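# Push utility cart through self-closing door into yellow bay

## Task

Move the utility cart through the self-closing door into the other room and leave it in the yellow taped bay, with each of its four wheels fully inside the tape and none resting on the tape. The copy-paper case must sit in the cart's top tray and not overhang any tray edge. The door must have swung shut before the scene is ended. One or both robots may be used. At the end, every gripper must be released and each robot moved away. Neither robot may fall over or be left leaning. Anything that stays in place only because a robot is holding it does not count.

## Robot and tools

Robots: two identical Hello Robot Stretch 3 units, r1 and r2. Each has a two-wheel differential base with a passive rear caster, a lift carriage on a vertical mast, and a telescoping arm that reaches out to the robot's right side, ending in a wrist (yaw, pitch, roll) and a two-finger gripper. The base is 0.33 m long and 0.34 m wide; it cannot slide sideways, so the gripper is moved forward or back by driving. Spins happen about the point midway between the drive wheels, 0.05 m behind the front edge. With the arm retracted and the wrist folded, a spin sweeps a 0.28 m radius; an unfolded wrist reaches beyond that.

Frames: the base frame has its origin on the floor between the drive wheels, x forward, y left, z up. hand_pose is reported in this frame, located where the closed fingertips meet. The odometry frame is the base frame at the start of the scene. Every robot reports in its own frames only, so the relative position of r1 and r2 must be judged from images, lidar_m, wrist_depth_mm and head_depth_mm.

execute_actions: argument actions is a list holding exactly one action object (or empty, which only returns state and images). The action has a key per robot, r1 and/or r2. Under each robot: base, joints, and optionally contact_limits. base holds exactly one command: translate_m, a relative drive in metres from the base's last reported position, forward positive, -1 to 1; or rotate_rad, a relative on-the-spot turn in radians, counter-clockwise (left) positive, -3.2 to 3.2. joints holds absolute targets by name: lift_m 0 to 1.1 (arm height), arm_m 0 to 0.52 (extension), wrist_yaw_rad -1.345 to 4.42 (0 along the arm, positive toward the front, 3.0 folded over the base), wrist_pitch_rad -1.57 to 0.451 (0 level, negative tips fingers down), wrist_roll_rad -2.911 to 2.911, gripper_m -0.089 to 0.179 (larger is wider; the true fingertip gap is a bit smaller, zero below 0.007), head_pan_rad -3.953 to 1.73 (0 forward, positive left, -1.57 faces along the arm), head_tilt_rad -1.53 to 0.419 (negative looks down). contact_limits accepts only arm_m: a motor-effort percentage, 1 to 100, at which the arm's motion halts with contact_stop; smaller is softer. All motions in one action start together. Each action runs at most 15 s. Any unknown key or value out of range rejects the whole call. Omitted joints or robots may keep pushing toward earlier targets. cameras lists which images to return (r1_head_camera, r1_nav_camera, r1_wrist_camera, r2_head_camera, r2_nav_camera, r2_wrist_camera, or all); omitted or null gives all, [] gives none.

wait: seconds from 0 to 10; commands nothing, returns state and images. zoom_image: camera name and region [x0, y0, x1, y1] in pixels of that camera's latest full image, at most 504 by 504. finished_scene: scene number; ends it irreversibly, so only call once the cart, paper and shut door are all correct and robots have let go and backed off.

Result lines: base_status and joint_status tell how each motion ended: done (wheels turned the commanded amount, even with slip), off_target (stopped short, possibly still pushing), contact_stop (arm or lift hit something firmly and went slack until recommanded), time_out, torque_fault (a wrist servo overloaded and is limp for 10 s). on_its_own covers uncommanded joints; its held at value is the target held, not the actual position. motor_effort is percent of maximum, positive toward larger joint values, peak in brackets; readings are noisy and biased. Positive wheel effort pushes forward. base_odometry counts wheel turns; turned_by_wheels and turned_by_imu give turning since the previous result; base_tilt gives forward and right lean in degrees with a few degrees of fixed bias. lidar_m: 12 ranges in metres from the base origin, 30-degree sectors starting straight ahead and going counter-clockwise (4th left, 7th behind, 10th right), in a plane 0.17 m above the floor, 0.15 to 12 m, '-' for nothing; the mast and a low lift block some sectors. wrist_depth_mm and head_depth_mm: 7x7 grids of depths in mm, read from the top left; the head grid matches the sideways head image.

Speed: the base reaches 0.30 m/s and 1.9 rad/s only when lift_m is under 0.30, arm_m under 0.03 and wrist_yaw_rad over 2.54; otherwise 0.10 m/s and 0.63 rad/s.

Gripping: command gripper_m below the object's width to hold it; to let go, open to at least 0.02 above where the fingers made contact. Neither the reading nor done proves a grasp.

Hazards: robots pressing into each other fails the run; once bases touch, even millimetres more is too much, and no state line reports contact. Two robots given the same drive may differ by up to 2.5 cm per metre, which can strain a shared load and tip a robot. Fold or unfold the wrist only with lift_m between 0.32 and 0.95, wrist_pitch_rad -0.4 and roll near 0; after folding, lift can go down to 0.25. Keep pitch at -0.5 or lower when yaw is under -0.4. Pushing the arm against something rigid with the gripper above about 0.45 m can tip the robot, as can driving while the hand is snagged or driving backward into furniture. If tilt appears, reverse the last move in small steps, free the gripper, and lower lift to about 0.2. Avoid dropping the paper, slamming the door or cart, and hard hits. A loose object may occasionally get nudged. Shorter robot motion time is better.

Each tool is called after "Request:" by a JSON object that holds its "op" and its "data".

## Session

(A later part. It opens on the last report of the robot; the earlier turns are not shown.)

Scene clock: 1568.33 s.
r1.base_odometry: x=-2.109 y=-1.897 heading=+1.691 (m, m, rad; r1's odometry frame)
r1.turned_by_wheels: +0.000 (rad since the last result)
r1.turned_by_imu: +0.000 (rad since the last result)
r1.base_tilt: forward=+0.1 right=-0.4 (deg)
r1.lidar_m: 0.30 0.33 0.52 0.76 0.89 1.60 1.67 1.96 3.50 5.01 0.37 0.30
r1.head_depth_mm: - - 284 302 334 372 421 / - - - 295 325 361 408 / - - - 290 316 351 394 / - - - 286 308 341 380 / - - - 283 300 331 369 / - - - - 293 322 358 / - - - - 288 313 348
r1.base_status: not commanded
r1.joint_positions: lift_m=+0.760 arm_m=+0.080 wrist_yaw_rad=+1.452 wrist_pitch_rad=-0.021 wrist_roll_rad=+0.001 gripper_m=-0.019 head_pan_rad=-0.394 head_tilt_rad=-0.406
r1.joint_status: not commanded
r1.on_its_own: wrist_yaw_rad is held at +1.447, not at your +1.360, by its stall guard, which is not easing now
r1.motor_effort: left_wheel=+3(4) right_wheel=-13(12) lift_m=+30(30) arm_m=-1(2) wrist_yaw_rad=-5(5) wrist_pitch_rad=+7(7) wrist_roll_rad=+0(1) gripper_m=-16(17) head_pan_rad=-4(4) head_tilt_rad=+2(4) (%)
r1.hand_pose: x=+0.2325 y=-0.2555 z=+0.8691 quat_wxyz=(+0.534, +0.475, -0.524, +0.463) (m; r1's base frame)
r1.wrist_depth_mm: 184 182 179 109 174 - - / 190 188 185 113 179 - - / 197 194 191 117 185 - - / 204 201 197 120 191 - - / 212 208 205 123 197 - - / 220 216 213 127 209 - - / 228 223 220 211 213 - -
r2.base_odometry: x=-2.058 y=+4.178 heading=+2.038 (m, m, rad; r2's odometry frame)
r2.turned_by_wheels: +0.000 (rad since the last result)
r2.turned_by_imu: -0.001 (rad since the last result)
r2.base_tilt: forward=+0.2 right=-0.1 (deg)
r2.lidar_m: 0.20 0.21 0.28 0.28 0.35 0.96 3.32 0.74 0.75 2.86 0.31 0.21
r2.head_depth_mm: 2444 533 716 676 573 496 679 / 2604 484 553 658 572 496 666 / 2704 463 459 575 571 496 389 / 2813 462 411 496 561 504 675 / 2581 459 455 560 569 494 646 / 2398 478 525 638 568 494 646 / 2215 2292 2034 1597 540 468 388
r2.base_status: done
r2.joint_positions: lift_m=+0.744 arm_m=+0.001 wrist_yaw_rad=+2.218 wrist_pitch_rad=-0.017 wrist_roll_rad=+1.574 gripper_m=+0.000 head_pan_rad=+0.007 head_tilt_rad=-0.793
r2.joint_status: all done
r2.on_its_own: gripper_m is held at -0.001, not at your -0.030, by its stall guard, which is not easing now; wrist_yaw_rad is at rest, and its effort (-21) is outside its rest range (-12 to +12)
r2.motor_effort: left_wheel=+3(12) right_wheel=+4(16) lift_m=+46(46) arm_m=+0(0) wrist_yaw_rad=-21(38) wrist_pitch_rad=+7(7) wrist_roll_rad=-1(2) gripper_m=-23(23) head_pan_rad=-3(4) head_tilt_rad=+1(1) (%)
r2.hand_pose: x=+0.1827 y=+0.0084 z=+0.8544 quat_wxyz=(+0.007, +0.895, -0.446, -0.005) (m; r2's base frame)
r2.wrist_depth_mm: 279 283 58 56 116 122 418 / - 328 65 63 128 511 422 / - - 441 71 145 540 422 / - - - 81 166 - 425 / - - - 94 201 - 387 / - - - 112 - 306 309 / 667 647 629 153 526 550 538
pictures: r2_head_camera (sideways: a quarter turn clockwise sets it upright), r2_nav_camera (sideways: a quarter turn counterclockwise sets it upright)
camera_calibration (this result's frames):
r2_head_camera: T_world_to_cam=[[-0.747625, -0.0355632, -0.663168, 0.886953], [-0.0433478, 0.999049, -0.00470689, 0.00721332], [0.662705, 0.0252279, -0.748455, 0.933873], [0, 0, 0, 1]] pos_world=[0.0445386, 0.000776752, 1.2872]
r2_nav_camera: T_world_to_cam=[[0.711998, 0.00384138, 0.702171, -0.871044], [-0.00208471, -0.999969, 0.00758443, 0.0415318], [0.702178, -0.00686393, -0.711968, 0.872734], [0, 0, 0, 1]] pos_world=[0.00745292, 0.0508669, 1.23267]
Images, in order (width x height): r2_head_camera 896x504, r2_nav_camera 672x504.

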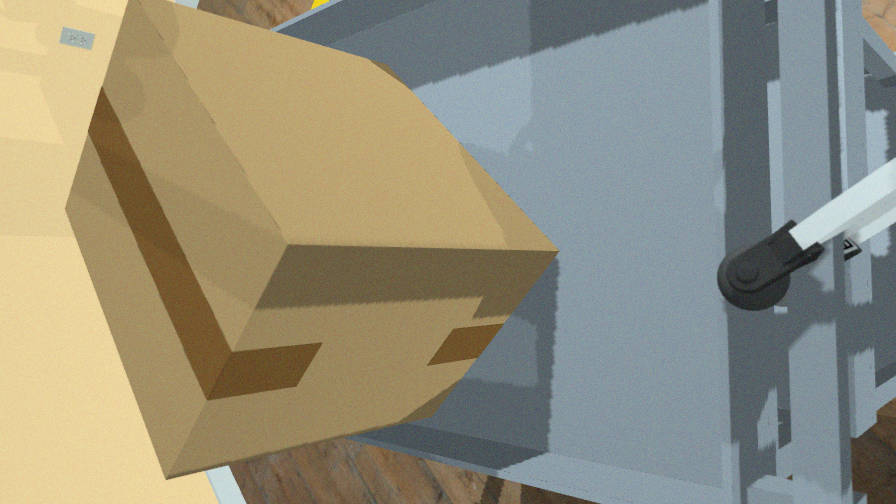

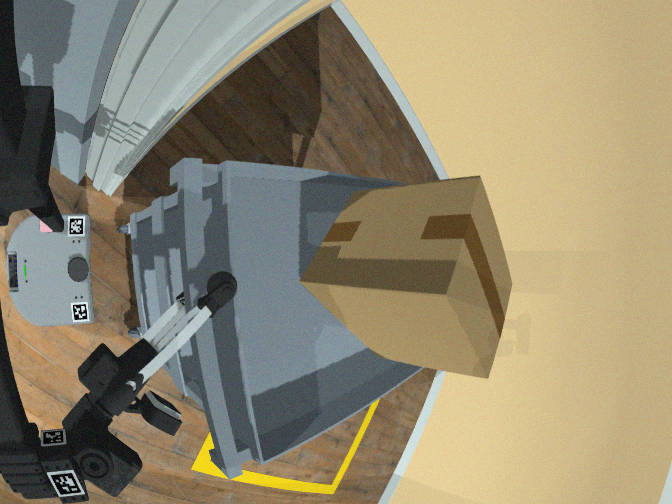

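Request:
{"op": "execute_actions", "data": {"actions": [{"r2":{"base":{"translate_m":0.12},"joints":{"wrist_yaw_rad":2.23}}}], "cameras": ["r2_head_camera","r2_nav_camera"]}}

Request:
{"op": "execute_actions", "data": {"actions": [{"r2":{"base":{"translate_m":0.12},"joints":{"wrist_yaw_rad":2.24}}}], "cameras": ["r2_head_camera","r2_nav_camera"]}}

Scene clock: 1571.30 s.
r1.base_odometry: x=-2.109 y=-1.897 heading=+1.691 (m, m, rad; r1's odometry frame)
r1.turned_by_wheels: +0.000 (rad since the last result)
r1.turned_by_imu: +0.000 (rad since the last result)
r1.base_tilt: forward=+0.1 right=-0.4 (deg)
r1.lidar_m: 0.30 0.33 0.51 0.76 0.89 1.60 1.67 1.96 3.49 5.01 0.38 0.30
r1.head_depth_mm: - - 284 302 334 373 421 / - - - 295 324 361 407 / - - - 290 316 350 393 / - - - 286 307 340 382 / - - - 283 300 331 369 / - - - - 293 322 357 / - - - - 289 313 347
r1.base_status: not commanded
r1.joint_positions: lift_m=+0.760 arm_m=+0.080 wrist_yaw_rad=+1.452 wrist_pitch_rad=-0.021 wrist_roll_rad=+0.001 gripper_m=-0.019 head_pan_rad=-0.394 head_tilt_rad=-0.406
r1.joint_status: not commanded
r1.on_its_own: wrist_yaw_rad is held at +1.447, not at your +1.360, by its stall guard, which is not easing now
r1.motor_effort: left_wheel=+3(3) right_wheel=-12(12) lift_m=+30(30) arm_m=-1(1) wrist_yaw_rad=-5(5) wrist_pitch_rad=+7(7) wrist_roll_rad=+1(1) gripper_m=-17(16) head_pan_rad=-4(4) head_tilt_rad=+3(2) (%)
r1.hand_pose: x=+0.2325 y=-0.2555 z=+0.8691 quat_wxyz=(+0.534, +0.475, -0.524, +0.463) (m; r1's base frame)
r1.wrist_depth_mm: 184 182 179 109 174 - - / 190 188 185 113 179 - - / 198 193 191 117 185 - - / 205 201 198 121 190 - - / 211 207 204 123 198 - - / 219 216 212 127 208 - - / 227 225 219 212 212 - -
r2.base_odometry: x=-2.112 y=+4.285 heading=+2.038 (m, m, rad; r2's odometry frame)
r2.turned_by_wheels: +0.000 (rad since the last result)
r2.turned_by_imu: +0.001 (rad since the last result)
r2.base_tilt: forward=+0.1 right=-0.1 (deg)
r2.lidar_m: 0.19 0.20 0.41 0.25 0.33 0.72 3.40 0.84 1.31 2.94 0.29 0.20
r2.head_depth_mm: 2437 535 755 676 572 497 473 / 2532 484 557 658 571 495 469 / 2634 462 463 581 571 496 464 / 2716 462 399 484 557 495 460 / 2526 459 427 527 569 498 381 / 2320 458 495 623 567 493 452 / 2106 493 1935 635 544 493 445
r2.base_status: done
r2.joint_positions: lift_m=+0.744 arm_m=+0.001 wrist_yaw_rad=+2.297 wrist_pitch_rad=-0.017 wrist_roll_rad=+1.574 gripper_m=+0.000 head_pan_rad=+0.007 head_tilt_rad=-0.793
r2.joint_status: wrist_yaw_rad off_target (ended at +2.297, target +2.230)
r2.on_its_own: wrist_yaw_rad is held at +2.286, not at your +2.230, by its stall guard, which is not easing now; gripper_m is held at -0.001, not at your -0.030, by its stall guard, which is not easing now; wrist_yaw_rad is at rest, and its effort (-14) is outside its rest range (-12 to +12)
r2.motor_effort: left_wheel=+2(11) right_wheel=+2(15) lift_m=+46(46) arm_m=+0(1) wrist_yaw_rad=-14(49) wrist_pitch_rad=+7(7) wrist_roll_rad=-1(2) gripper_m=-23(23) head_pan_rad=-4(4) head_tilt_rad=+1(1) (%)
r2.hand_pose: x=+0.1698 y=+0.0241 z=+0.8544 quat_wxyz=(+0.008, +0.912, -0.410, -0.005) (m; r2's base frame)
r2.wrist_depth_mm: 273 271 49 49 109 114 419 / - 385 56 55 124 518 423 / - - 66 63 142 511 423 / - - - 75 166 - 407 / - - - 88 210 - 383 / - - - 111 298 306 309 / 759 746 714 169 703 692 679
pictures: r2_head_camera (sideways: a quarter turn clockwise sets it upright), r2_nav_camera (sideways: a quarter turn counterclockwise sets it upright)
camera_calibration (this result's frames):
r2_head_camera: T_world_to_cam=[[-0.747589, -0.0355634, -0.663209, 0.887006], [-0.0433482, 0.999049, -0.00470886, 0.00721589], [0.662746, 0.0252286, -0.74842, 0.933826], [0, 0, 0, 1]] pos_world=[0.0445394, 0.000776783, 1.2872]
r2_nav_camera: T_world_to_cam=[[0.71196, 0.00384158, 0.70221, -0.871094], [-0.00208447, -0.999969, 0.00758395, 0.0415324], [0.702217, -0.0068632, -0.71193, 0.872684], [0, 0, 0, 1]] pos_world=[0.00745663, 0.0508669, 1.23267]
Images, in order (width x height): r2_head_camera 896x504, r2_nav_camera 672x504.

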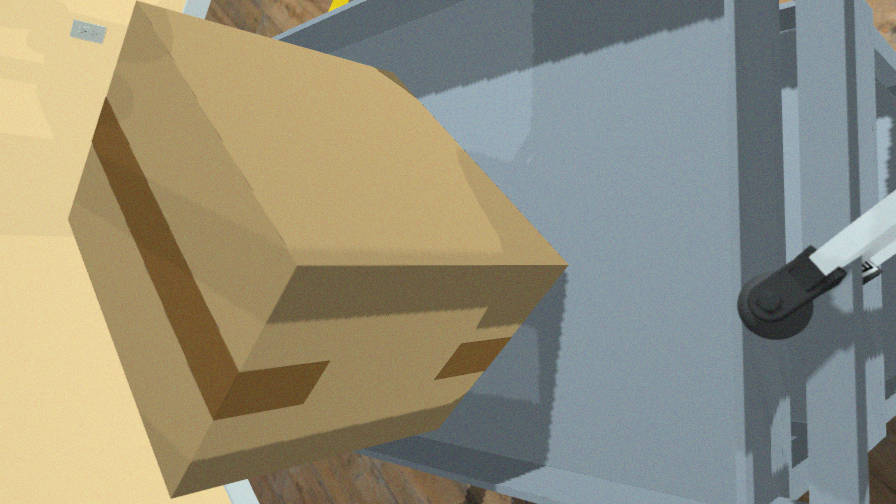

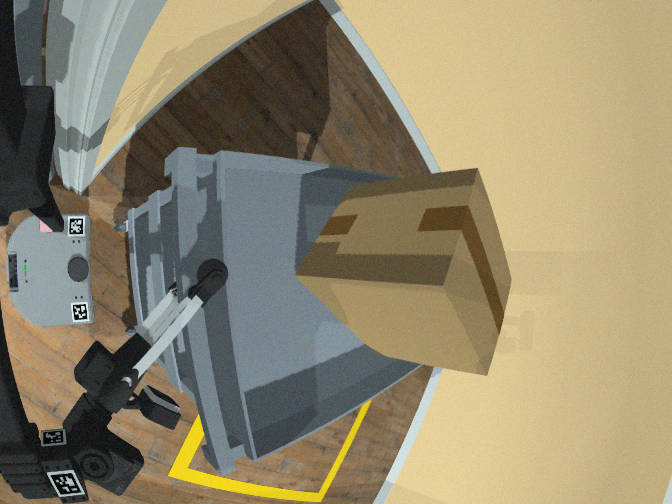

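Scene clock: 1573.67 s.
r1.base_odometry: x=-2.109 y=-1.897 heading=+1.691 (m, m, rad; r1's odometry frame)
r1.turned_by_wheels: +0.000 (rad since the last result)
r1.turned_by_imu: +0.000 (rad since the last result)
r1.base_tilt: forward=+0.1 right=-0.4 (deg)
r1.lidar_m: 0.30 0.33 0.52 0.76 0.89 1.60 1.66 1.96 3.47 4.98 0.38 0.30
r1.head_depth_mm: - - 284 302 334 372 421 / - - - 295 324 361 407 / - - - 290 316 350 394 / - - - 286 308 340 381 / - - - 283 300 331 369 / - - - - 293 322 358 / - - - - 288 313 347
r1.base_status: not commanded
r1.joint_positions: lift_m=+0.760 arm_m=+0.080 wrist_yaw_rad=+1.452 wrist_pitch_rad=-0.021 wrist_roll_rad=+0.001 gripper_m=-0.019 head_pan_rad=-0.394 head_tilt_rad=-0.406
r1.joint_status: not commanded
r1.on_its_own: wrist_yaw_rad is held at +1.447, not at your +1.360, by its stall guard, which is not easing now
r1.motor_effort: left_wheel=+3(3) right_wheel=-12(12) lift_m=+30(30) arm_m=-1(1) wrist_yaw_rad=-4(4) wrist_pitch_rad=+7(7) wrist_roll_rad=+0(1) gripper_m=-18(17) head_pan_rad=-5(4) head_tilt_rad=+4(3) (%)
r1.hand_pose: x=+0.2325 y=-0.2555 z=+0.8691 quat_wxyz=(+0.534, +0.475, -0.524, +0.463) (m; r1's base frame)
r1.wrist_depth_mm: 185 182 179 109 174 - - / 190 188 185 113 180 - - / 197 194 191 116 185 - - / 205 201 198 120 192 - - / 212 209 204 123 197 - - / 220 216 212 127 208 - - / 228 224 220 210 213 - -
r2.base_odometry: x=-2.166 y=+4.392 heading=+2.038 (m, m, rad; r2's odometry frame)
r2.turned_by_wheels: +0.000 (rad since the last result)
r2.turned_by_imu: -0.002 (rad since the last result)
r2.base_tilt: forward=+0.2 right=-0.1 (deg)
r2.lidar_m: 0.19 0.19 0.25 0.30 0.29 0.48 3.50 0.94 2.05 3.03 0.29 0.20
r2.head_depth_mm: 2328 569 766 661 573 496 474 / 2450 491 576 659 572 496 469 / 2559 463 473 595 570 495 461 / 2584 461 404 490 558 495 454 / 2430 459 415 511 568 494 380 / 2239 457 477 608 568 493 381 / 2036 476 581 631 557 492 434
r2.base_status: done
r2.joint_positions: lift_m=+0.744 arm_m=+0.001 wrist_yaw_rad=+2.312 wrist_pitch_rad=-0.017 wrist_roll_rad=+1.574 gripper_m=+0.000 head_pan_rad=+0.007 head_tilt_rad=-0.793
r2.joint_status: wrist_yaw_rad off_target (ended at +2.312, target +2.240)
r2.on_its_own: wrist_yaw_rad is held at +2.297, not at your +2.240, by its stall guard, which is not easing now; gripper_m is held at -0.001, not at your -0.030, by its stall guard, which is not easing now; wrist_yaw_rad is at rest, and its effort (-17) is outside its rest range (-12 to +12)
r2.motor_effort: left_wheel=+3(16) right_wheel=+2(13) lift_m=+46(46) arm_m=+0(0) wrist_yaw_rad=-17(63) wrist_pitch_rad=+7(7) wrist_roll_rad=-2(2) gripper_m=-23(23) head_pan_rad=-3(4) head_tilt_rad=+1(1) (%)
r2.hand_pose: x=+0.1674 y=+0.0268 z=+0.8544 quat_wxyz=(+0.008, +0.915, -0.403, -0.005) (m; r2's base frame)
r2.wrist_depth_mm: 271 270 50 49 109 114 423 / - 385 57 56 124 509 419 / - - 66 63 142 511 424 / - - - 75 167 - 406 / - - - 89 210 - 383 / - - - 111 303 305 310 / 948 934 901 169 900 876 848
pictures: r2_head_camera (sideways: a quarter turn clockwise sets it upright), r2_nav_camera (sideways: a quarter turn counterclockwise sets it upright)
camera_calibration (this result's frames):
r2_head_camera: T_world_to_cam=[[-0.747589, -0.0355632, -0.663209, 0.887006], [-0.0433479, 0.999049, -0.00470885, 0.00721588], [0.662745, 0.0252284, -0.74842, 0.933827], [0, 0, 0, 1]] pos_world=[0.0445394, 0.000776774, 1.2872]
r2_nav_camera: T_world_to_cam=[[0.71196, 0.00384141, 0.702209, -0.871094], [-0.00208471, -0.999969, 0.00758395, 0.0415324], [0.702217, -0.00686337, -0.71193, 0.872684], [0, 0, 0, 1]] pos_world=[0.00745663, 0.0508669, 1.23267]
Images, in order (width x height): r2_head_camera 896x504, r2_nav_camera 672x504.

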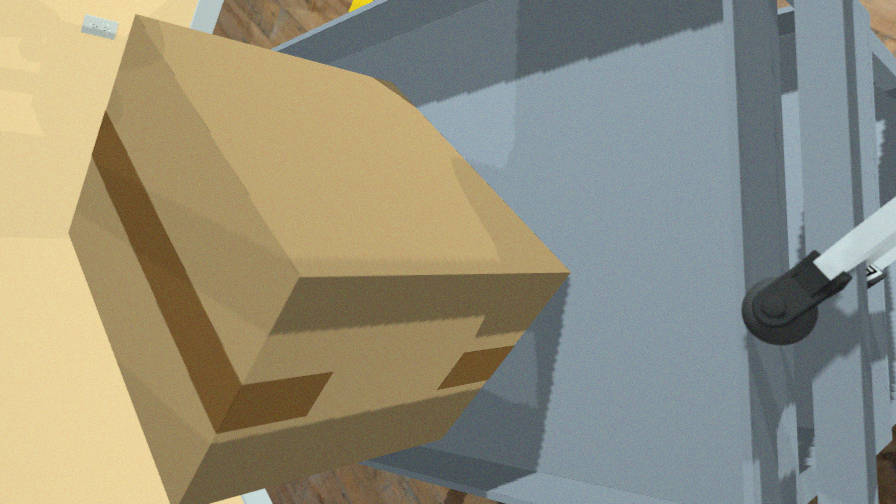

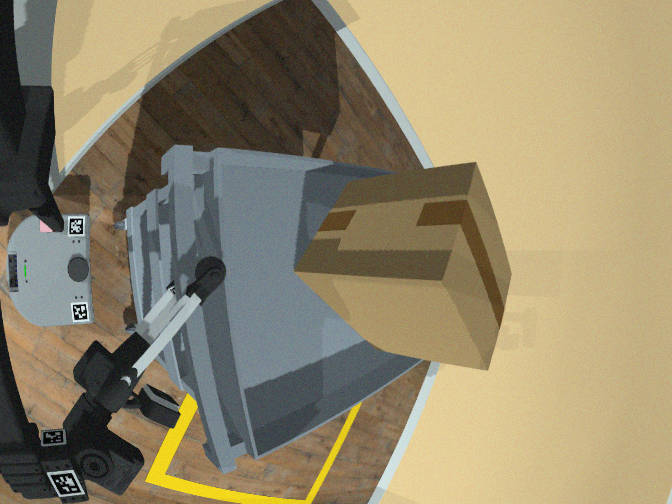

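Request:
{"op": "execute_actions", "data": {"actions": [{"r2":{"base":{"translate_m":0.16},"joints":{"wrist_yaw_rad":2.25}}}], "cameras": ["r2_head_camera","r2_nav_camera"]}}

Scene clock: 1576.73 s.
r1.base_odometry: x=-2.109 y=-1.897 heading=+1.691 (m, m, rad; r1's odometry frame)
r1.turned_by_wheels: +0.000 (rad since the last result)
r1.turned_by_imu: +0.000 (rad since the last result)
r1.base_tilt: forward=+0.2 right=-0.4 (deg)
r1.lidar_m: 0.30 0.33 0.52 0.76 0.89 1.60 1.67 1.96 3.49 5.01 0.38 0.31
r1.head_depth_mm: - - 284 302 334 372 421 / - - - 295 324 361 407 / - - - 290 316 350 394 / - - - 287 308 340 381 / - - - 283 299 331 370 / - - - - 293 322 358 / - - - - 288 313 347
r1.base_status: not commanded
r1.joint_positions: lift_m=+0.760 arm_m=+0.080 wrist_yaw_rad=+1.452 wrist_pitch_rad=-0.021 wrist_roll_rad=+0.001 gripper_m=-0.019 head_pan_rad=-0.394 head_tilt_rad=-0.406
r1.joint_status: not commanded
r1.on_its_own: wrist_yaw_rad is held at +1.447, not at your +1.360, by its stall guard, which is not easing now
r1.motor_effort: left_wheel=+3(3) right_wheel=-12(12) lift_m=+30(30) arm_m=-1(1) wrist_yaw_rad=-4(5) wrist_pitch_rad=+7(8) wrist_roll_rad=+1(1) gripper_m=-17(16) head_pan_rad=-5(4) head_tilt_rad=+2(2) (%)
r1.hand_pose: x=+0.2325 y=-0.2555 z=+0.8691 quat_wxyz=(+0.534, +0.475, -0.524, +0.463) (m; r1's base frame)
r1.wrist_depth_mm: 185 183 179 109 174 - - / 190 187 185 113 180 - - / 197 195 191 117 185 - - / 203 201 198 120 192 - - / 211 208 204 123 198 - - / 219 215 213 127 209 - - / 227 224 220 211 213 - -
r2.base_odometry: x=-2.239 y=+4.535 heading=+2.038 (m, m, rad; r2's odometry frame)
r2.turned_by_wheels: +0.000 (rad since the last result)
r2.turned_by_imu: -0.003 (rad since the last result)
r2.base_tilt: forward=+0.2 right=-0.1 (deg)
r2.lidar_m: 0.19 0.19 0.24 0.48 0.37 0.37 3.68 1.07 2.88 3.11 0.30 0.20
r2.head_depth_mm: 2213 2365 1999 656 573 497 474 / 2342 504 600 667 572 495 465 / 2435 463 490 617 571 496 452 / 2482 461 413 499 558 494 439 / 2299 457 397 487 558 493 371 / 2128 457 451 575 568 493 424 / 1955 473 524 621 559 493 374
r2.base_status: done
r2.joint_positions: lift_m=+0.744 arm_m=+0.001 wrist_yaw_rad=+2.345 wrist_pitch_rad=-0.017 wrist_roll_rad=+1.574 gripper_m=+0.000 head_pan_rad=+0.007 head_tilt_rad=-0.793
r2.joint_status: wrist_yaw_rad off_target (ended at +2.345, target +2.250)
r2.on_its_own: wrist_yaw_rad is held at +2.353, not at your +2.250, by its stall guard, which is not easing now; gripper_m is held at -0.001, not at your -0.030, by its stall guard, which is not easing now
r2.motor_effort: left_wheel=+0(15) right_wheel=-2(13) lift_m=+46(46) arm_m=+1(0) wrist_yaw_rad=+9(66) wrist_pitch_rad=+7(7) wrist_roll_rad=-2(1) gripper_m=-23(23) head_pan_rad=-3(3) head_tilt_rad=+1(1) (%)
r2.hand_pose: x=+0.1615 y=+0.0331 z=+0.8544 quat_wxyz=(+0.008, +0.922, -0.388, -0.005) (m; r2's base frame)
r2.wrist_depth_mm: 275 270 49 49 109 113 420 / - 397 55 55 124 504 423 / - - 66 63 142 513 424 / - - - 74 167 - 405 / - - - 88 215 - 382 / - - - 111 301 303 311 / - - - 170 - - 943
pictures: r2_head_camera (sideways: a quarter turn clockwise sets it upright), r2_nav_camera (sideways: a quarter turn counterclockwise sets it upright)
camera_calibration (this result's frames):
r2_head_camera: T_world_to_cam=[[-0.747589, -0.0355633, -0.663209, 0.887006], [-0.043348, 0.999049, -0.00470885, 0.00721588], [0.662745, 0.0252285, -0.74842, 0.933827], [0, 0, 0, 1]] pos_world=[0.0445394, 0.000776778, 1.2872]
r2_nav_camera: T_world_to_cam=[[0.71196, 0.00384149, 0.702209, -0.871094], [-0.0020846, -0.999969, 0.00758395, 0.0415324], [0.702217, -0.00686329, -0.71193, 0.872684], [0, 0, 0, 1]] pos_world=[0.00745662, 0.0508669, 1.23267]
Images, in order (width x height): r2_head_camera 896x504, r2_nav_camera 672x504.

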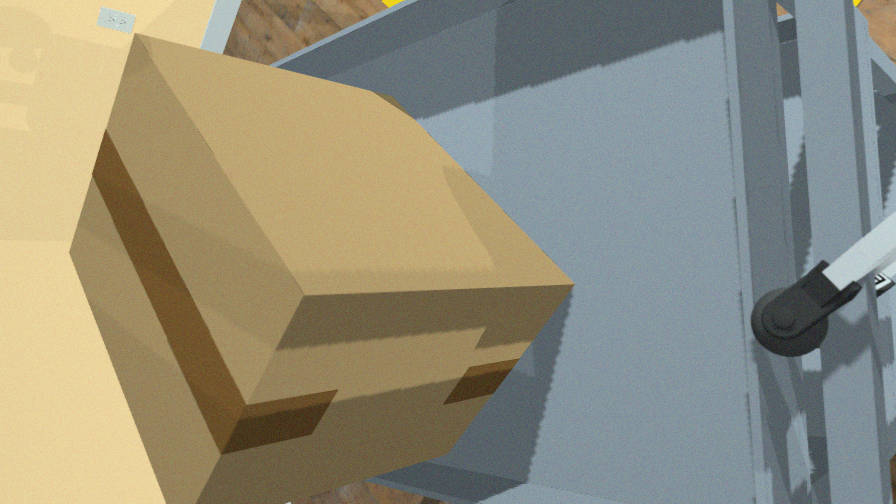

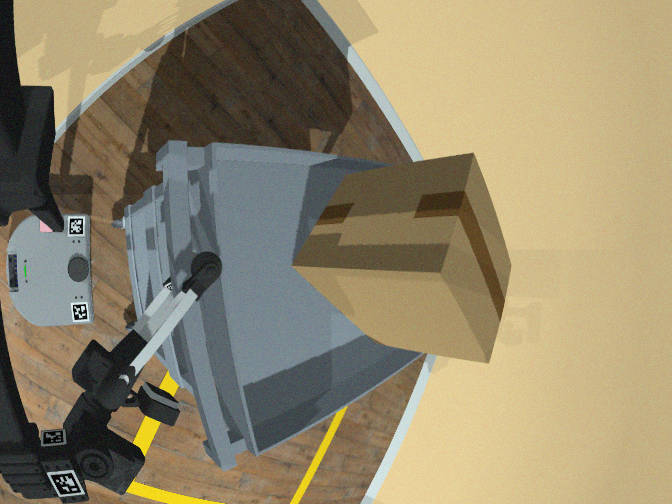

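Request:
{"op": "execute_actions", "data": {"actions": [{"r1":{"joints":{"gripper_m":0.12}},"r2":{"joints":{"gripper_m":0.08}}}], "cameras": ["r1_nav_camera","r1_wrist_camera"]}}

Request:
{"op": "execute_actions", "data": {"actions": [{"r1":{"base":{"translate_m":-0.2}},"r2":{"base":{"translate_m":-0.04}}}], "cameras": ["r1_nav_camera","r2_nav_camera"]}}

Scene clock: 1578.83 s.
r1.base_odometry: x=-2.109 y=-1.897 heading=+1.690 (m, m, rad; r1's odometry frame)
r1.turned_by_wheels: +0.000 (rad since the last result)
r1.turned_by_imu: +0.000 (rad since the last result)
r1.base_tilt: forward=+0.0 right=-0.4 (deg)
r1.lidar_m: 0.53 0.53 0.64 0.76 0.89 1.60 1.67 1.96 3.51 4.97 3.48 0.60
r1.head_depth_mm: 2635 2811 3081 2886 2113 1658 1364 / 2645 2822 3015 2918 2124 1656 1364 / 526 510 596 647 713 825 950 / 501 538 580 628 685 755 842 / 474 507 543 585 635 696 766 / 450 479 512 550 594 645 708 / 427 453 484 517 556 600 655
r1.base_status: not commanded
r1.joint_positions: lift_m=+0.760 arm_m=+0.080 wrist_yaw_rad=+1.448 wrist_pitch_rad=-0.021 wrist_roll_rad=+0.001 gripper_m=+0.120 head_pan_rad=-0.394 head_tilt_rad=-0.406
r1.joint_status: all done
r1.on_its_own: wrist_yaw_rad is held at +1.447, not at your +1.360, by its stall guard, which is not easing now
r1.motor_effort: left_wheel=+1(3) right_wheel=-1(12) lift_m=+30(30) arm_m=-1(1) wrist_yaw_rad=-2(5) wrist_pitch_rad=+7(7) wrist_roll_rad=+1(1) gripper_m=+0(90) head_pan_rad=-4(4) head_tilt_rad=+3(2) (%)
r1.hand_pose: x=+0.2324 y=-0.2563 z=+0.8692 quat_wxyz=(+0.535, +0.474, -0.525, +0.463) (m; r1's base frame)
r1.wrist_depth_mm: 403 426 461 507 - - - / 406 438 470 511 - - - / 422 447 488 526 - - - / 428 463 502 542 - - - / 437 470 521 564 - - - / 454 471 532 580 - - - / 465 510 551 598 - - -
r2.base_odometry: x=-2.239 y=+4.535 heading=+2.038 (m, m, rad; r2's odometry frame)
r2.turned_by_wheels: +0.000 (rad since the last result)
r2.turned_by_imu: +0.000 (rad since the last result)
r2.base_tilt: forward=+0.1 right=-0.1 (deg)
r2.lidar_m: 0.19 0.19 0.24 0.48 0.37 0.37 3.66 1.07 2.87 3.12 0.30 0.20
r2.head_depth_mm: 2203 2383 2003 657 572 497 475 / 2324 505 603 669 572 496 466 / 2450 463 490 617 571 497 453 / 2446 461 413 500 558 494 381 / 2318 459 396 487 557 494 369 / 2131 457 450 574 568 493 425 / 1948 472 526 621 561 493 374
r2.base_status: not commanded
r2.joint_positions: lift_m=+0.744 arm_m=+0.001 wrist_yaw_rad=+2.352 wrist_pitch_rad=-0.017 wrist_roll_rad=+1.574 gripper_m=+0.080 head_pan_rad=+0.007 head_tilt_rad=-0.793
r2.joint_status: all done
r2.on_its_own: wrist_yaw_rad is held at +2.353, not at your +2.250, by its stall guard, which is not easing now
r2.motor_effort: left_wheel=+1(2) right_wheel=+0(2) lift_m=+46(46) arm_m=+0(1) wrist_yaw_rad=+1(9) wrist_pitch_rad=+7(7) wrist_roll_rad=-2(2) gripper_m=+0(95) head_pan_rad=-4(3) head_tilt_rad=+1(1) (%)
r2.hand_pose: x=+0.1602 y=+0.0344 z=+0.8544 quat_wxyz=(+0.008, +0.923, -0.384, -0.005) (m; r2's base frame)
r2.wrist_depth_mm: 282 269 49 49 110 114 423 / - 413 56 55 124 507 424 / - - - 64 144 506 424 / - - - 75 169 - 409 / - - - 93 221 - 380 / - - - 120 - 306 309 / - - - 178 - - 933
pictures: r1_nav_camera (sideways: a quarter turn counterclockwise sets it upright), r1_wrist_camera
camera_calibration (this result's frames):
r1_nav_camera: T_world_to_cam=[[0.350241, -0.0958889, 0.931738, -1.17659], [-0.370291, -0.927887, 0.0436999, 0.00370284], [0.860358, -0.36032, -0.360491, 0.424873], [0, 0, 0, 1]] pos_world=[0.0479177, 0.0437042, 1.24927]
r1_wrist_camera: T_world_to_cam=[[-0.0938482, -0.994062, -0.0550739, -0.174871], [-0.196252, 0.0727039, -0.977854, 0.951609], [0.976052, -0.0809615, -0.20191, 0.0952392], [0, 0, 0, 1]] pos_world=[0.0773859, -0.235307, 0.940134]
Images, in order (width x height): r1_nav_camera 672x504, r1_wrist_camera 644x364.

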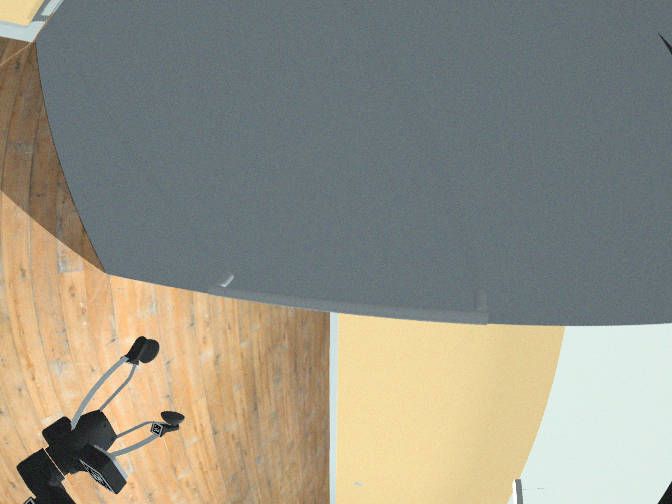

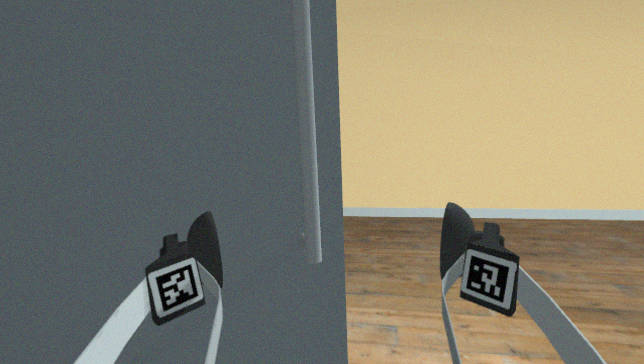

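Scene clock: 1582.33 s.
r1.base_odometry: x=-2.085 y=-2.096 heading=+1.690 (m, m, rad; r1's odometry frame)
r1.turned_by_wheels: +0.000 (rad since the last result)
r1.turned_by_imu: +0.001 (rad since the last result)
r1.base_tilt: forward=+0.0 right=-0.4 (deg)
r1.lidar_m: 1.56 0.93 0.82 0.82 0.96 1.48 1.48 1.74 3.10 4.94 3.73 3.25
r1.head_depth_mm: 2785 2993 3242 2875 2118 1643 1362 / 2790 3005 3223 2921 2123 1659 1364 / 2766 2995 3216 2955 2126 1666 1369 / 2752 2949 3200 2964 2129 1677 1367 / 2743 2950 3205 2965 2134 1668 1375 / 2729 2888 3166 2968 2157 1690 1382 / 2722 2849 3067 2825 2174 1694 1388
r1.base_status: done
r1.joint_positions: lift_m=+0.760 arm_m=+0.080 wrist_yaw_rad=+1.448 wrist_pitch_rad=-0.021 wrist_roll_rad=+0.001 gripper_m=+0.120 head_pan_rad=-0.394 head_tilt_rad=-0.406
r1.joint_status: not commanded
r1.on_its_own: wrist_yaw_rad is held at +1.447, not at your +1.360, by its stall guard, which is not easing now
r1.motor_effort: left_wheel=+1(3) right_wheel=-2(3) lift_m=+30(30) arm_m=-1(1) wrist_yaw_rad=-2(1) wrist_pitch_rad=+7(7) wrist_roll_rad=+1(1) gripper_m=+0(0) head_pan_rad=-5(4) head_tilt_rad=+3(3) (%)
r1.hand_pose: x=+0.2324 y=-0.2563 z=+0.8692 quat_wxyz=(+0.535, +0.474, -0.525, +0.463) (m; r1's base frame)
r1.wrist_depth_mm: - - - - - - - / - - - - - - - / - - - - - - - / - - - - - - - / 998 - - - - - - / 985 - - - - - - / - - - - - - -
r2.base_odometry: x=-2.221 y=+4.499 heading=+2.038 (m, m, rad; r2's odometry frame)
r2.turned_by_wheels: +0.000 (rad since the last result)
r2.turned_by_imu: +0.001 (rad since the last result)
r2.base_tilt: forward=+0.2 right=-0.1 (deg)
r2.lidar_m: 0.23 0.23 0.91 0.44 0.34 0.39 0.46 0.69 2.74 3.10 0.36 0.24
r2.head_depth_mm: 2231 2433 1953 660 573 459 1083 / 2342 536 671 674 571 453 747 / 2450 483 545 640 571 464 745 / 644 461 461 557 570 459 670 / 2274 461 451 555 569 474 925 / 2149 469 515 629 569 465 707 / 1979 497 621 647 556 477 1076
r2.base_status: done
r2.joint_positions: lift_m=+0.744 arm_m=+0.001 wrist_yaw_rad=+2.352 wrist_pitch_rad=-0.017 wrist_roll_rad=+1.574 gripper_m=+0.080 head_pan_rad=+0.007 head_tilt_rad=-0.793
r2.joint_status: not commanded
r2.on_its_own: wrist_yaw_rad is held at +2.353, not at your +2.250, by its stall guard, which is not easing now
r2.motor_effort: left_wheel=+1(5) right_wheel=-1(5) lift_m=+46(46) arm_m=+1(0) wrist_yaw_rad=+0(0) wrist_pitch_rad=+7(7) wrist_roll_rad=-2(2) gripper_m=+0(1) head_pan_rad=-4(3) head_tilt_rad=+1(1) (%)
r2.hand_pose: x=+0.1602 y=+0.0344 z=+0.8544 quat_wxyz=(+0.008, +0.923, -0.384, -0.005) (m; r2's base frame)
r2.wrist_depth_mm: - 337 318 91 151 599 426 / - - 481 102 171 563 423 / - - - 121 201 - 425 / - - - 144 - - 408 / - - - 177 324 329 339 / - - - 278 - - 977 / - - - 905 - - 912
pictures: r1_nav_camera (sideways: a quarter turn counterclockwise sets it upright), r2_nav_camera (sideways: a quarter turn counterclockwise sets it upright)
camera_calibration (this result's frames):
r1_nav_camera: T_world_to_cam=[[0.350241, -0.095889, 0.931738, -1.17659], [-0.370291, -0.927887, 0.0436999, 0.00370284], [0.860358, -0.36032, -0.360491, 0.424873], [0, 0, 0, 1]] pos_world=[0.0479177, 0.0437042, 1.24927]
r2_nav_camera: T_world_to_cam=[[0.711957, 0.00384125, 0.702213, -0.871098], [-0.00208494, -0.999969, 0.0075839, 0.0415325], [0.70222, -0.00686348, -0.711927, 0.87268], [0, 0, 0, 1]] pos_world=[0.00745697, 0.0508669, 1.23267]
Images, in order (width x height): r1_nav_camera 672x504, r2_nav_camera 672x504.

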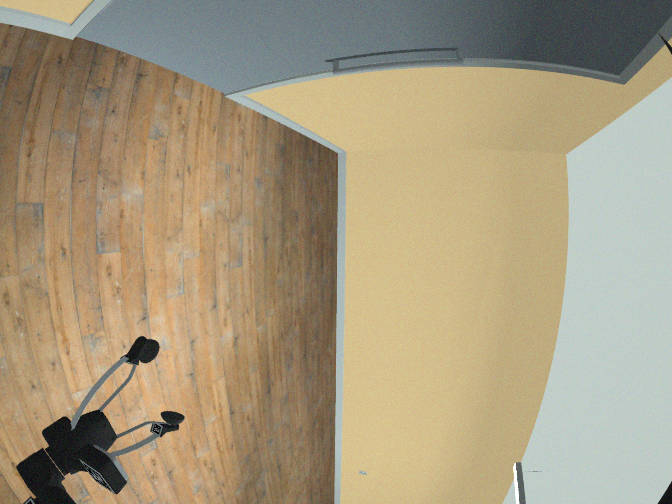

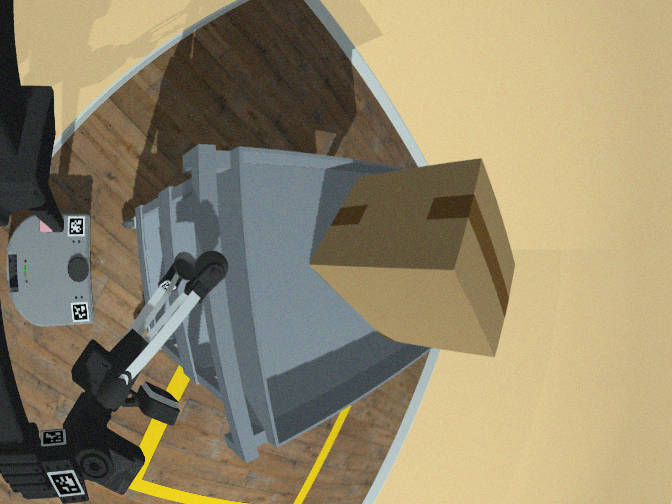

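Request:
{"op": "execute_actions", "data": {"actions": [{"r2":{"base":{"translate_m":-0.03},"joints":{"wrist_yaw_rad":2.6}}}], "cameras": ["r1_nav_camera","r2_nav_camera","r2_head_camera"]}}

Scene clock: 1583.87 s.
r1.base_odometry: x=-2.085 y=-2.096 heading=+1.690 (m, m, rad; r1's odometry frame)
r1.turned_by_wheels: +0.000 (rad since the last result)
r1.turned_by_imu: +0.000 (rad since the last result)
r1.base_tilt: forward=+0.1 right=-0.4 (deg)
r1.lidar_m: 1.57 0.93 0.82 0.82 0.96 1.47 1.48 1.73 3.08 4.96 3.72 3.25
r1.head_depth_mm: 2812 3007 3274 2902 2110 1653 1364 / 2783 2988 3265 2912 2118 1661 1371 / 2748 2975 3189 2922 2134 1658 1363 / 2751 2956 3236 2941 2138 1679 1375 / 2734 2911 3165 3006 2153 1681 1378 / 2709 2902 3147 2998 2151 1683 1385 / 2666 2886 3082 2808 2176 1696 1387
r1.base_status: not commanded
r1.joint_positions: lift_m=+0.760 arm_m=+0.080 wrist_yaw_rad=+1.448 wrist_pitch_rad=-0.021 wrist_roll_rad=+0.001 gripper_m=+0.120 head_pan_rad=-0.394 head_tilt_rad=-0.406
r1.joint_status: not commanded
r1.on_its_own: wrist_yaw_rad is held at +1.447, not at your +1.360, by its stall guard, which is not easing now
r1.motor_effort: left_wheel=+1(1) right_wheel=-2(1) lift_m=+30(30) arm_m=-1(1) wrist_yaw_rad=-1(2) wrist_pitch_rad=+7(7) wrist_roll_rad=+1(1) gripper_m=+1(1) head_pan_rad=-4(4) head_tilt_rad=+3(2) (%)
r1.hand_pose: x=+0.2324 y=-0.2563 z=+0.8692 quat_wxyz=(+0.535, +0.474, -0.525, +0.463) (m; r1's base frame)
r1.wrist_depth_mm: - - - - - - - / - - - - - - - / - - - - - - - / 987 - - - - - - / 997 - - - - - - / - - - - - - - / - - - - - - -
r2.base_odometry: x=-2.207 y=+4.473 heading=+2.038 (m, m, rad; r2's odometry frame)
r2.turned_by_wheels: +0.000 (rad since the last result)
r2.turned_by_imu: +0.000 (rad since the last result)
r2.base_tilt: forward=+0.2 right=-0.1 (deg)
r2.lidar_m: 0.26 0.26 0.85 0.41 0.32 0.40 0.43 0.65 2.55 3.08 2.53 0.28
r2.head_depth_mm: 2237 2469 788 660 574 485 1102 / 2330 578 730 676 572 477 939 / 2403 504 588 658 572 471 1003 / 643 465 497 602 570 461 985 / 2238 460 492 607 569 453 924 / 2139 488 562 652 569 449 755 / 1977 523 711 642 555 448 1126
r2.base_status: done
r2.joint_positions: lift_m=+0.744 arm_m=+0.001 wrist_yaw_rad=+2.597 wrist_pitch_rad=-0.017 wrist_roll_rad=+1.574 gripper_m=+0.080 head_pan_rad=+0.007 head_tilt_rad=-0.793
r2.joint_status: all done
r2.motor_effort: left_wheel=+1(6) right_wheel=+0(4) lift_m=+47(46) arm_m=+0(0) wrist_yaw_rad=+3(4) wrist_pitch_rad=+7(7) wrist_roll_rad=-2(1) gripper_m=+0(0) head_pan_rad=-4(4) head_tilt_rad=+1(2) (%)
r2.hand_pose: x=+0.1111 y=+0.0730 z=+0.8544 quat_wxyz=(+0.008, +0.963, -0.269, -0.004) (m; r2's base frame)
r2.wrist_depth_mm: - - - 152 229 - 409 / - - - 234 - - 386 / - - - 285 327 334 340 / - - - 286 - - 961 / - - - - - - 928 / 816 798 806 816 - 797 799 / 637 632 625 638 629 643 634
pictures: r1_nav_camera (sideways: a quarter turn counterclockwise sets it upright), r2_head_camera (sideways: a quarter turn clockwise sets it upright), r2_nav_camera (sideways: a quarter turn counterclockwise sets it upright)
camera_calibration (this result's frames):
r1_nav_camera: T_world_to_cam=[[0.350241, -0.095889, 0.931738, -1.17659], [-0.370291, -0.927887, 0.0436999, 0.00370284], [0.860358, -0.36032, -0.360491, 0.424873], [0, 0, 0, 1]] pos_world=[0.0479177, 0.0437042, 1.24927]
r2_head_camera: T_world_to_cam=[[-0.747586, -0.0355628, -0.663212, 0.887011], [-0.0433474, 0.999049, -0.00470903, 0.00721611], [0.662749, 0.0252281, -0.748416, 0.933822], [0, 0, 0, 1]] pos_world=[0.0445395, 0.000776755, 1.2872]
r2_nav_camera: T_world_to_cam=[[0.711957, 0.00384103, 0.702213, -0.871098], [-0.00208525, -0.999969, 0.0075839, 0.0415325], [0.70222, -0.0068637, -0.711927, 0.87268], [0, 0, 0, 1]] pos_world=[0.00745699, 0.0508669, 1.23267]
Images, in order (width x height): r1_nav_camera 672x504, r2_head_camera 896x504, r2_nav_camera 672x504.

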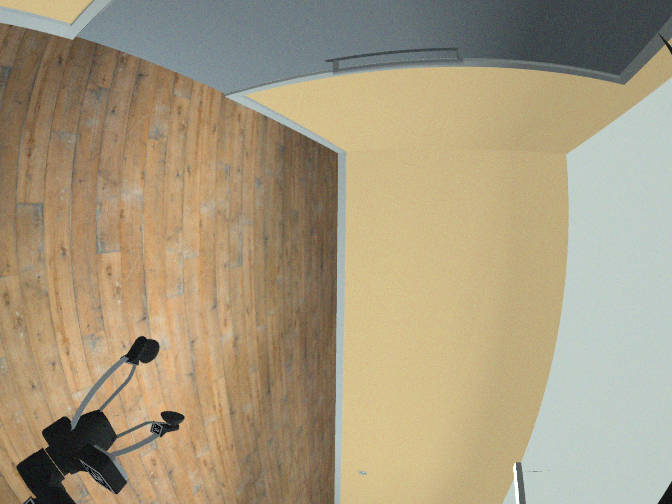

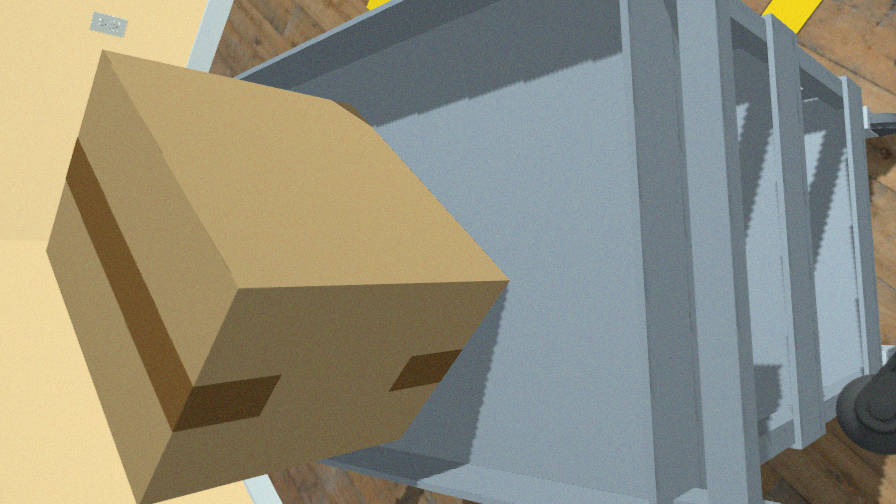

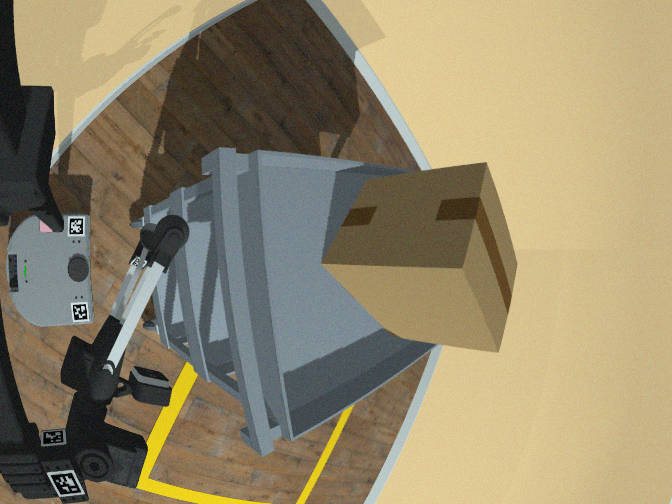

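Request:
{"op": "execute_actions", "data": {"actions": [{"r2":{"joints":{"wrist_yaw_rad":2.35}}}], "cameras": []}}

Request:
{"op": "execute_actions", "data": {"actions": [{"r2":{"base":{"translate_m":0.065}}}], "cameras": ["r2_head_camera","r2_wrist_camera"]}}

Scene clock: 1586.27 s.
r1.base_odometry: x=-2.085 y=-2.096 heading=+1.690 (m, m, rad; r1's odometry frame)
r1.turned_by_wheels: +0.000 (rad since the last result)
r1.turned_by_imu: +0.000 (rad since the last result)
r1.base_tilt: forward=+0.0 right=-0.4 (deg)
r1.lidar_m: 1.56 0.93 0.82 0.82 0.96 1.48 1.48 1.73 3.10 4.95 3.72 3.25
r1.head_depth_mm: 2806 3017 3289 2881 2109 1657 1358 / 2778 2991 3261 2895 2111 1670 1360 / 2772 3002 3190 2944 2124 1669 1372 / 2761 2956 3192 2965 2141 1673 1373 / 2733 2945 3177 2981 2146 1684 1372 / 2717 2883 3113 2974 2161 1686 1383 / 2725 2884 3086 2807 2179 1694 1383
r1.base_status: not commanded
r1.joint_positions: lift_m=+0.760 arm_m=+0.080 wrist_yaw_rad=+1.448 wrist_pitch_rad=-0.021 wrist_roll_rad=+0.001 gripper_m=+0.120 head_pan_rad=-0.394 head_tilt_rad=-0.406
r1.joint_status: not commanded
r1.on_its_own: wrist_yaw_rad is held at +1.447, not at your +1.360, by its stall guard, which is not easing now
r1.motor_effort: left_wheel=+1(1) right_wheel=-1(1) lift_m=+30(30) arm_m=-1(2) wrist_yaw_rad=-1(2) wrist_pitch_rad=+7(6) wrist_roll_rad=+0(1) gripper_m=+0(0) head_pan_rad=-3(3) head_tilt_rad=+3(3) (%)
r1.hand_pose: x=+0.2324 y=-0.2563 z=+0.8692 quat_wxyz=(+0.535, +0.474, -0.525, +0.463) (m; r1's base frame)
r1.wrist_depth_mm: - - - - - - - / - - - - - - - / 998 - - - - - - / - - - - - - - / 1000 - - - - - - / - - - - - - - / - - - - - - -
r2.base_odometry: x=-2.207 y=+4.473 heading=+2.038 (m, m, rad; r2's odometry frame)
r2.turned_by_wheels: +0.000 (rad since the last result)
r2.turned_by_imu: +0.001 (rad since the last result)
r2.base_tilt: forward=+0.2 right=-0.1 (deg)
r2.lidar_m: 0.26 0.26 0.85 0.41 0.32 0.40 0.43 0.65 2.54 3.08 2.53 0.28
r2.head_depth_mm: 2263 2458 785 659 573 485 1101 / 2311 578 731 674 572 477 942 / 2405 504 590 658 572 472 1003 / 642 464 496 601 569 461 758 / 2262 460 493 607 569 451 978 / 2119 487 562 652 568 449 851 / 1987 524 710 643 555 448 1113
r2.base_status: not commanded
r2.joint_positions: lift_m=+0.744 arm_m=+0.001 wrist_yaw_rad=+2.353 wrist_pitch_rad=-0.017 wrist_roll_rad=+1.574 gripper_m=+0.080 head_pan_rad=+0.007 head_tilt_rad=-0.793
r2.joint_status: all done
r2.motor_effort: left_wheel=+1(1) right_wheel=+0(0) lift_m=+46(46) arm_m=+0(0) wrist_yaw_rad=-4(7) wrist_pitch_rad=+7(7) wrist_roll_rad=-2(2) gripper_m=-1(0) head_pan_rad=-3(3) head_tilt_rad=+2(1) (%)
r2.hand_pose: x=+0.1600 y=+0.0345 z=+0.8544 quat_wxyz=(+0.008, +0.923, -0.384, -0.005) (m; r2's base frame)
r2.wrist_depth_mm: - 393 395 124 183 599 418 / - - - 141 214 569 424 / - - - 163 - - 426 / - - - 253 - - 404 / - - - 304 338 - 363 / - - - 300 - - 957 / - 981 994 992 946 946 880
pictures: none
No camera images: the call's "cameras" was empty. Leave "cameras" out to get every camera's image.

Scene clock: 1588.43 s.
r1.base_odometry: x=-2.085 y=-2.096 heading=+1.690 (m, m, rad; r1's odometry frame)
r1.turned_by_wheels: +0.000 (rad since the last result)
r1.turned_by_imu: +0.000 (rad since the last result)
r1.base_tilt: forward=+0.0 right=-0.4 (deg)
r1.lidar_m: 1.57 0.93 0.82 0.82 0.96 1.48 1.48 1.73 3.08 4.94 3.71 3.26
r1.head_depth_mm: 2798 3037 3307 2916 2114 1655 1362 / 2789 3037 3237 2913 2114 1663 1373 / 2784 2950 3179 2966 2123 1668 1375 / 2779 2959 3206 2955 2156 1680 1378 / 2722 2912 3152 2987 2146 1685 1372 / 2705 2923 3126 3019 2156 1686 1383 / 2712 2871 3049 2804 2172 1694 1389
r1.base_status: not commanded
r1.joint_positions: lift_m=+0.760 arm_m=+0.080 wrist_yaw_rad=+1.448 wrist_pitch_rad=-0.021 wrist_roll_rad=+0.001 gripper_m=+0.120 head_pan_rad=-0.394 head_tilt_rad=-0.406
r1.joint_status: not commanded
r1.on_its_own: wrist_yaw_rad is held at +1.447, not at your +1.360, by its stall guard, which is not easing now
r1.motor_effort: left_wheel=+1(1) right_wheel=-2(1) lift_m=+30(30) arm_m=-1(1) wrist_yaw_rad=-1(2) wrist_pitch_rad=+7(7) wrist_roll_rad=+1(1) gripper_m=+1(1) head_pan_rad=-5(4) head_tilt_rad=+2(3) (%)
r1.hand_pose: x=+0.2324 y=-0.2563 z=+0.8692 quat_wxyz=(+0.535, +0.474, -0.525, +0.463) (m; r1's base frame)
r1.wrist_depth_mm: - - - - - - - / - - - - - - - / - - - - - - - / - - - - - - - / - - - - - - - / - - - - - - - / - - - - - - -
r2.base_odometry: x=-2.236 y=+4.531 heading=+2.039 (m, m, rad; r2's odometry frame)
r2.turned_by_wheels: +0.000 (rad since the last result)
r2.turned_by_imu: +0.001 (rad since the last result)
r2.base_tilt: forward=+0.2 right=-0.1 (deg)
r2.lidar_m: 0.19 0.20 0.25 0.48 0.37 0.37 0.49 0.74 2.87 3.10 0.30 0.21
r2.head_depth_mm: 2216 2386 2001 657 574 496 670 / 2313 506 611 673 571 497 389 / 2452 463 497 626 571 496 470 / 2460 461 419 507 559 494 456 / 2296 458 404 496 557 493 380 / 2125 458 459 582 567 493 381 / 1952 476 534 622 560 493 430
r2.base_status: done
r2.joint_positions: lift_m=+0.744 arm_m=+0.001 wrist_yaw_rad=+2.353 wrist_pitch_rad=-0.017 wrist_roll_rad=+1.574 gripper_m=+0.080 head_pan_rad=+0.007 head_tilt_rad=-0.793
r2.joint_status: not commanded
r2.motor_effort: left_wheel=+1(7) right_wheel=-1(5) lift_m=+46(46) arm_m=+0(0) wrist_yaw_rad=-4(4) wrist_pitch_rad=+7(7) wrist_roll_rad=-2(2) gripper_m=+0(0) head_pan_rad=-4(4) head_tilt_rad=+1(1) (%)
r2.hand_pose: x=+0.1601 y=+0.0345 z=+0.8544 quat_wxyz=(+0.008, +0.923, -0.384, -0.005) (m; r2's base frame)
r2.wrist_depth_mm: 292 274 55 54 115 121 420 / - 426 63 61 131 537 418 / - - - 71 150 524 424 / - - - 83 178 - 406 / - - - 103 - - 377 / - - - 138 - 309 316 / - - - 197 - - 943
pictures: r2_head_camera (sideways: a quarter turn clockwise sets it upright), r2_wrist_camera
camera_calibration (this result's frames):
r2_head_camera: T_world_to_cam=[[-0.747585, -0.0355634, -0.663213, 0.887012], [-0.0433481, 0.999049, -0.00470907, 0.00721616], [0.66275, 0.0252286, -0.748416, 0.933821], [0, 0, 0, 1]] pos_world=[0.0445395, 0.000776783, 1.2872]
r2_wrist_camera: T_world_to_cam=[[-0.0426638, -0.0535285, -0.997654, 0.85088], [-0.80775, 0.589518, 0.00291249, 0.14387], [0.58798, 0.80598, -0.0683887, 0.103548], [0, 0, 0, 1]] pos_world=[0.0916281, -0.122725, 0.855547]
Images, in order (width x height): r2_head_camera 896x504, r2_wrist_camera 644x364.

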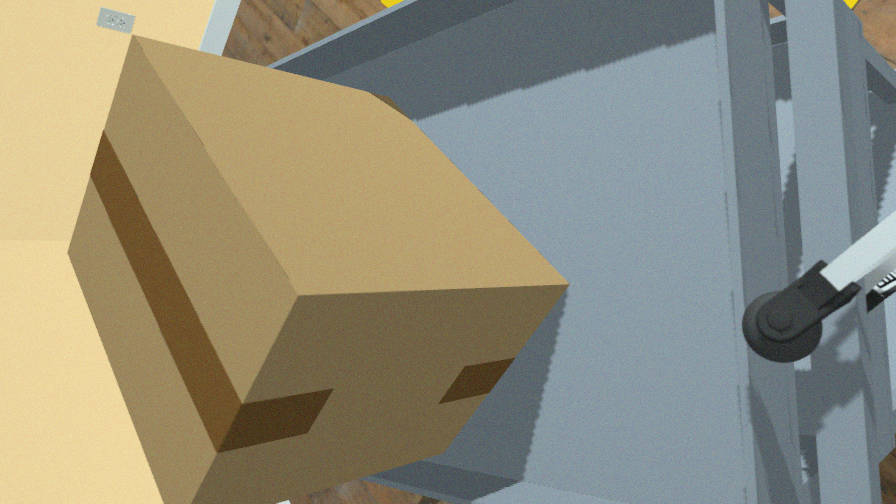

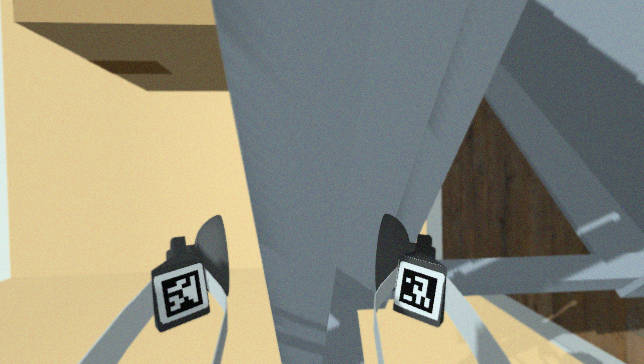

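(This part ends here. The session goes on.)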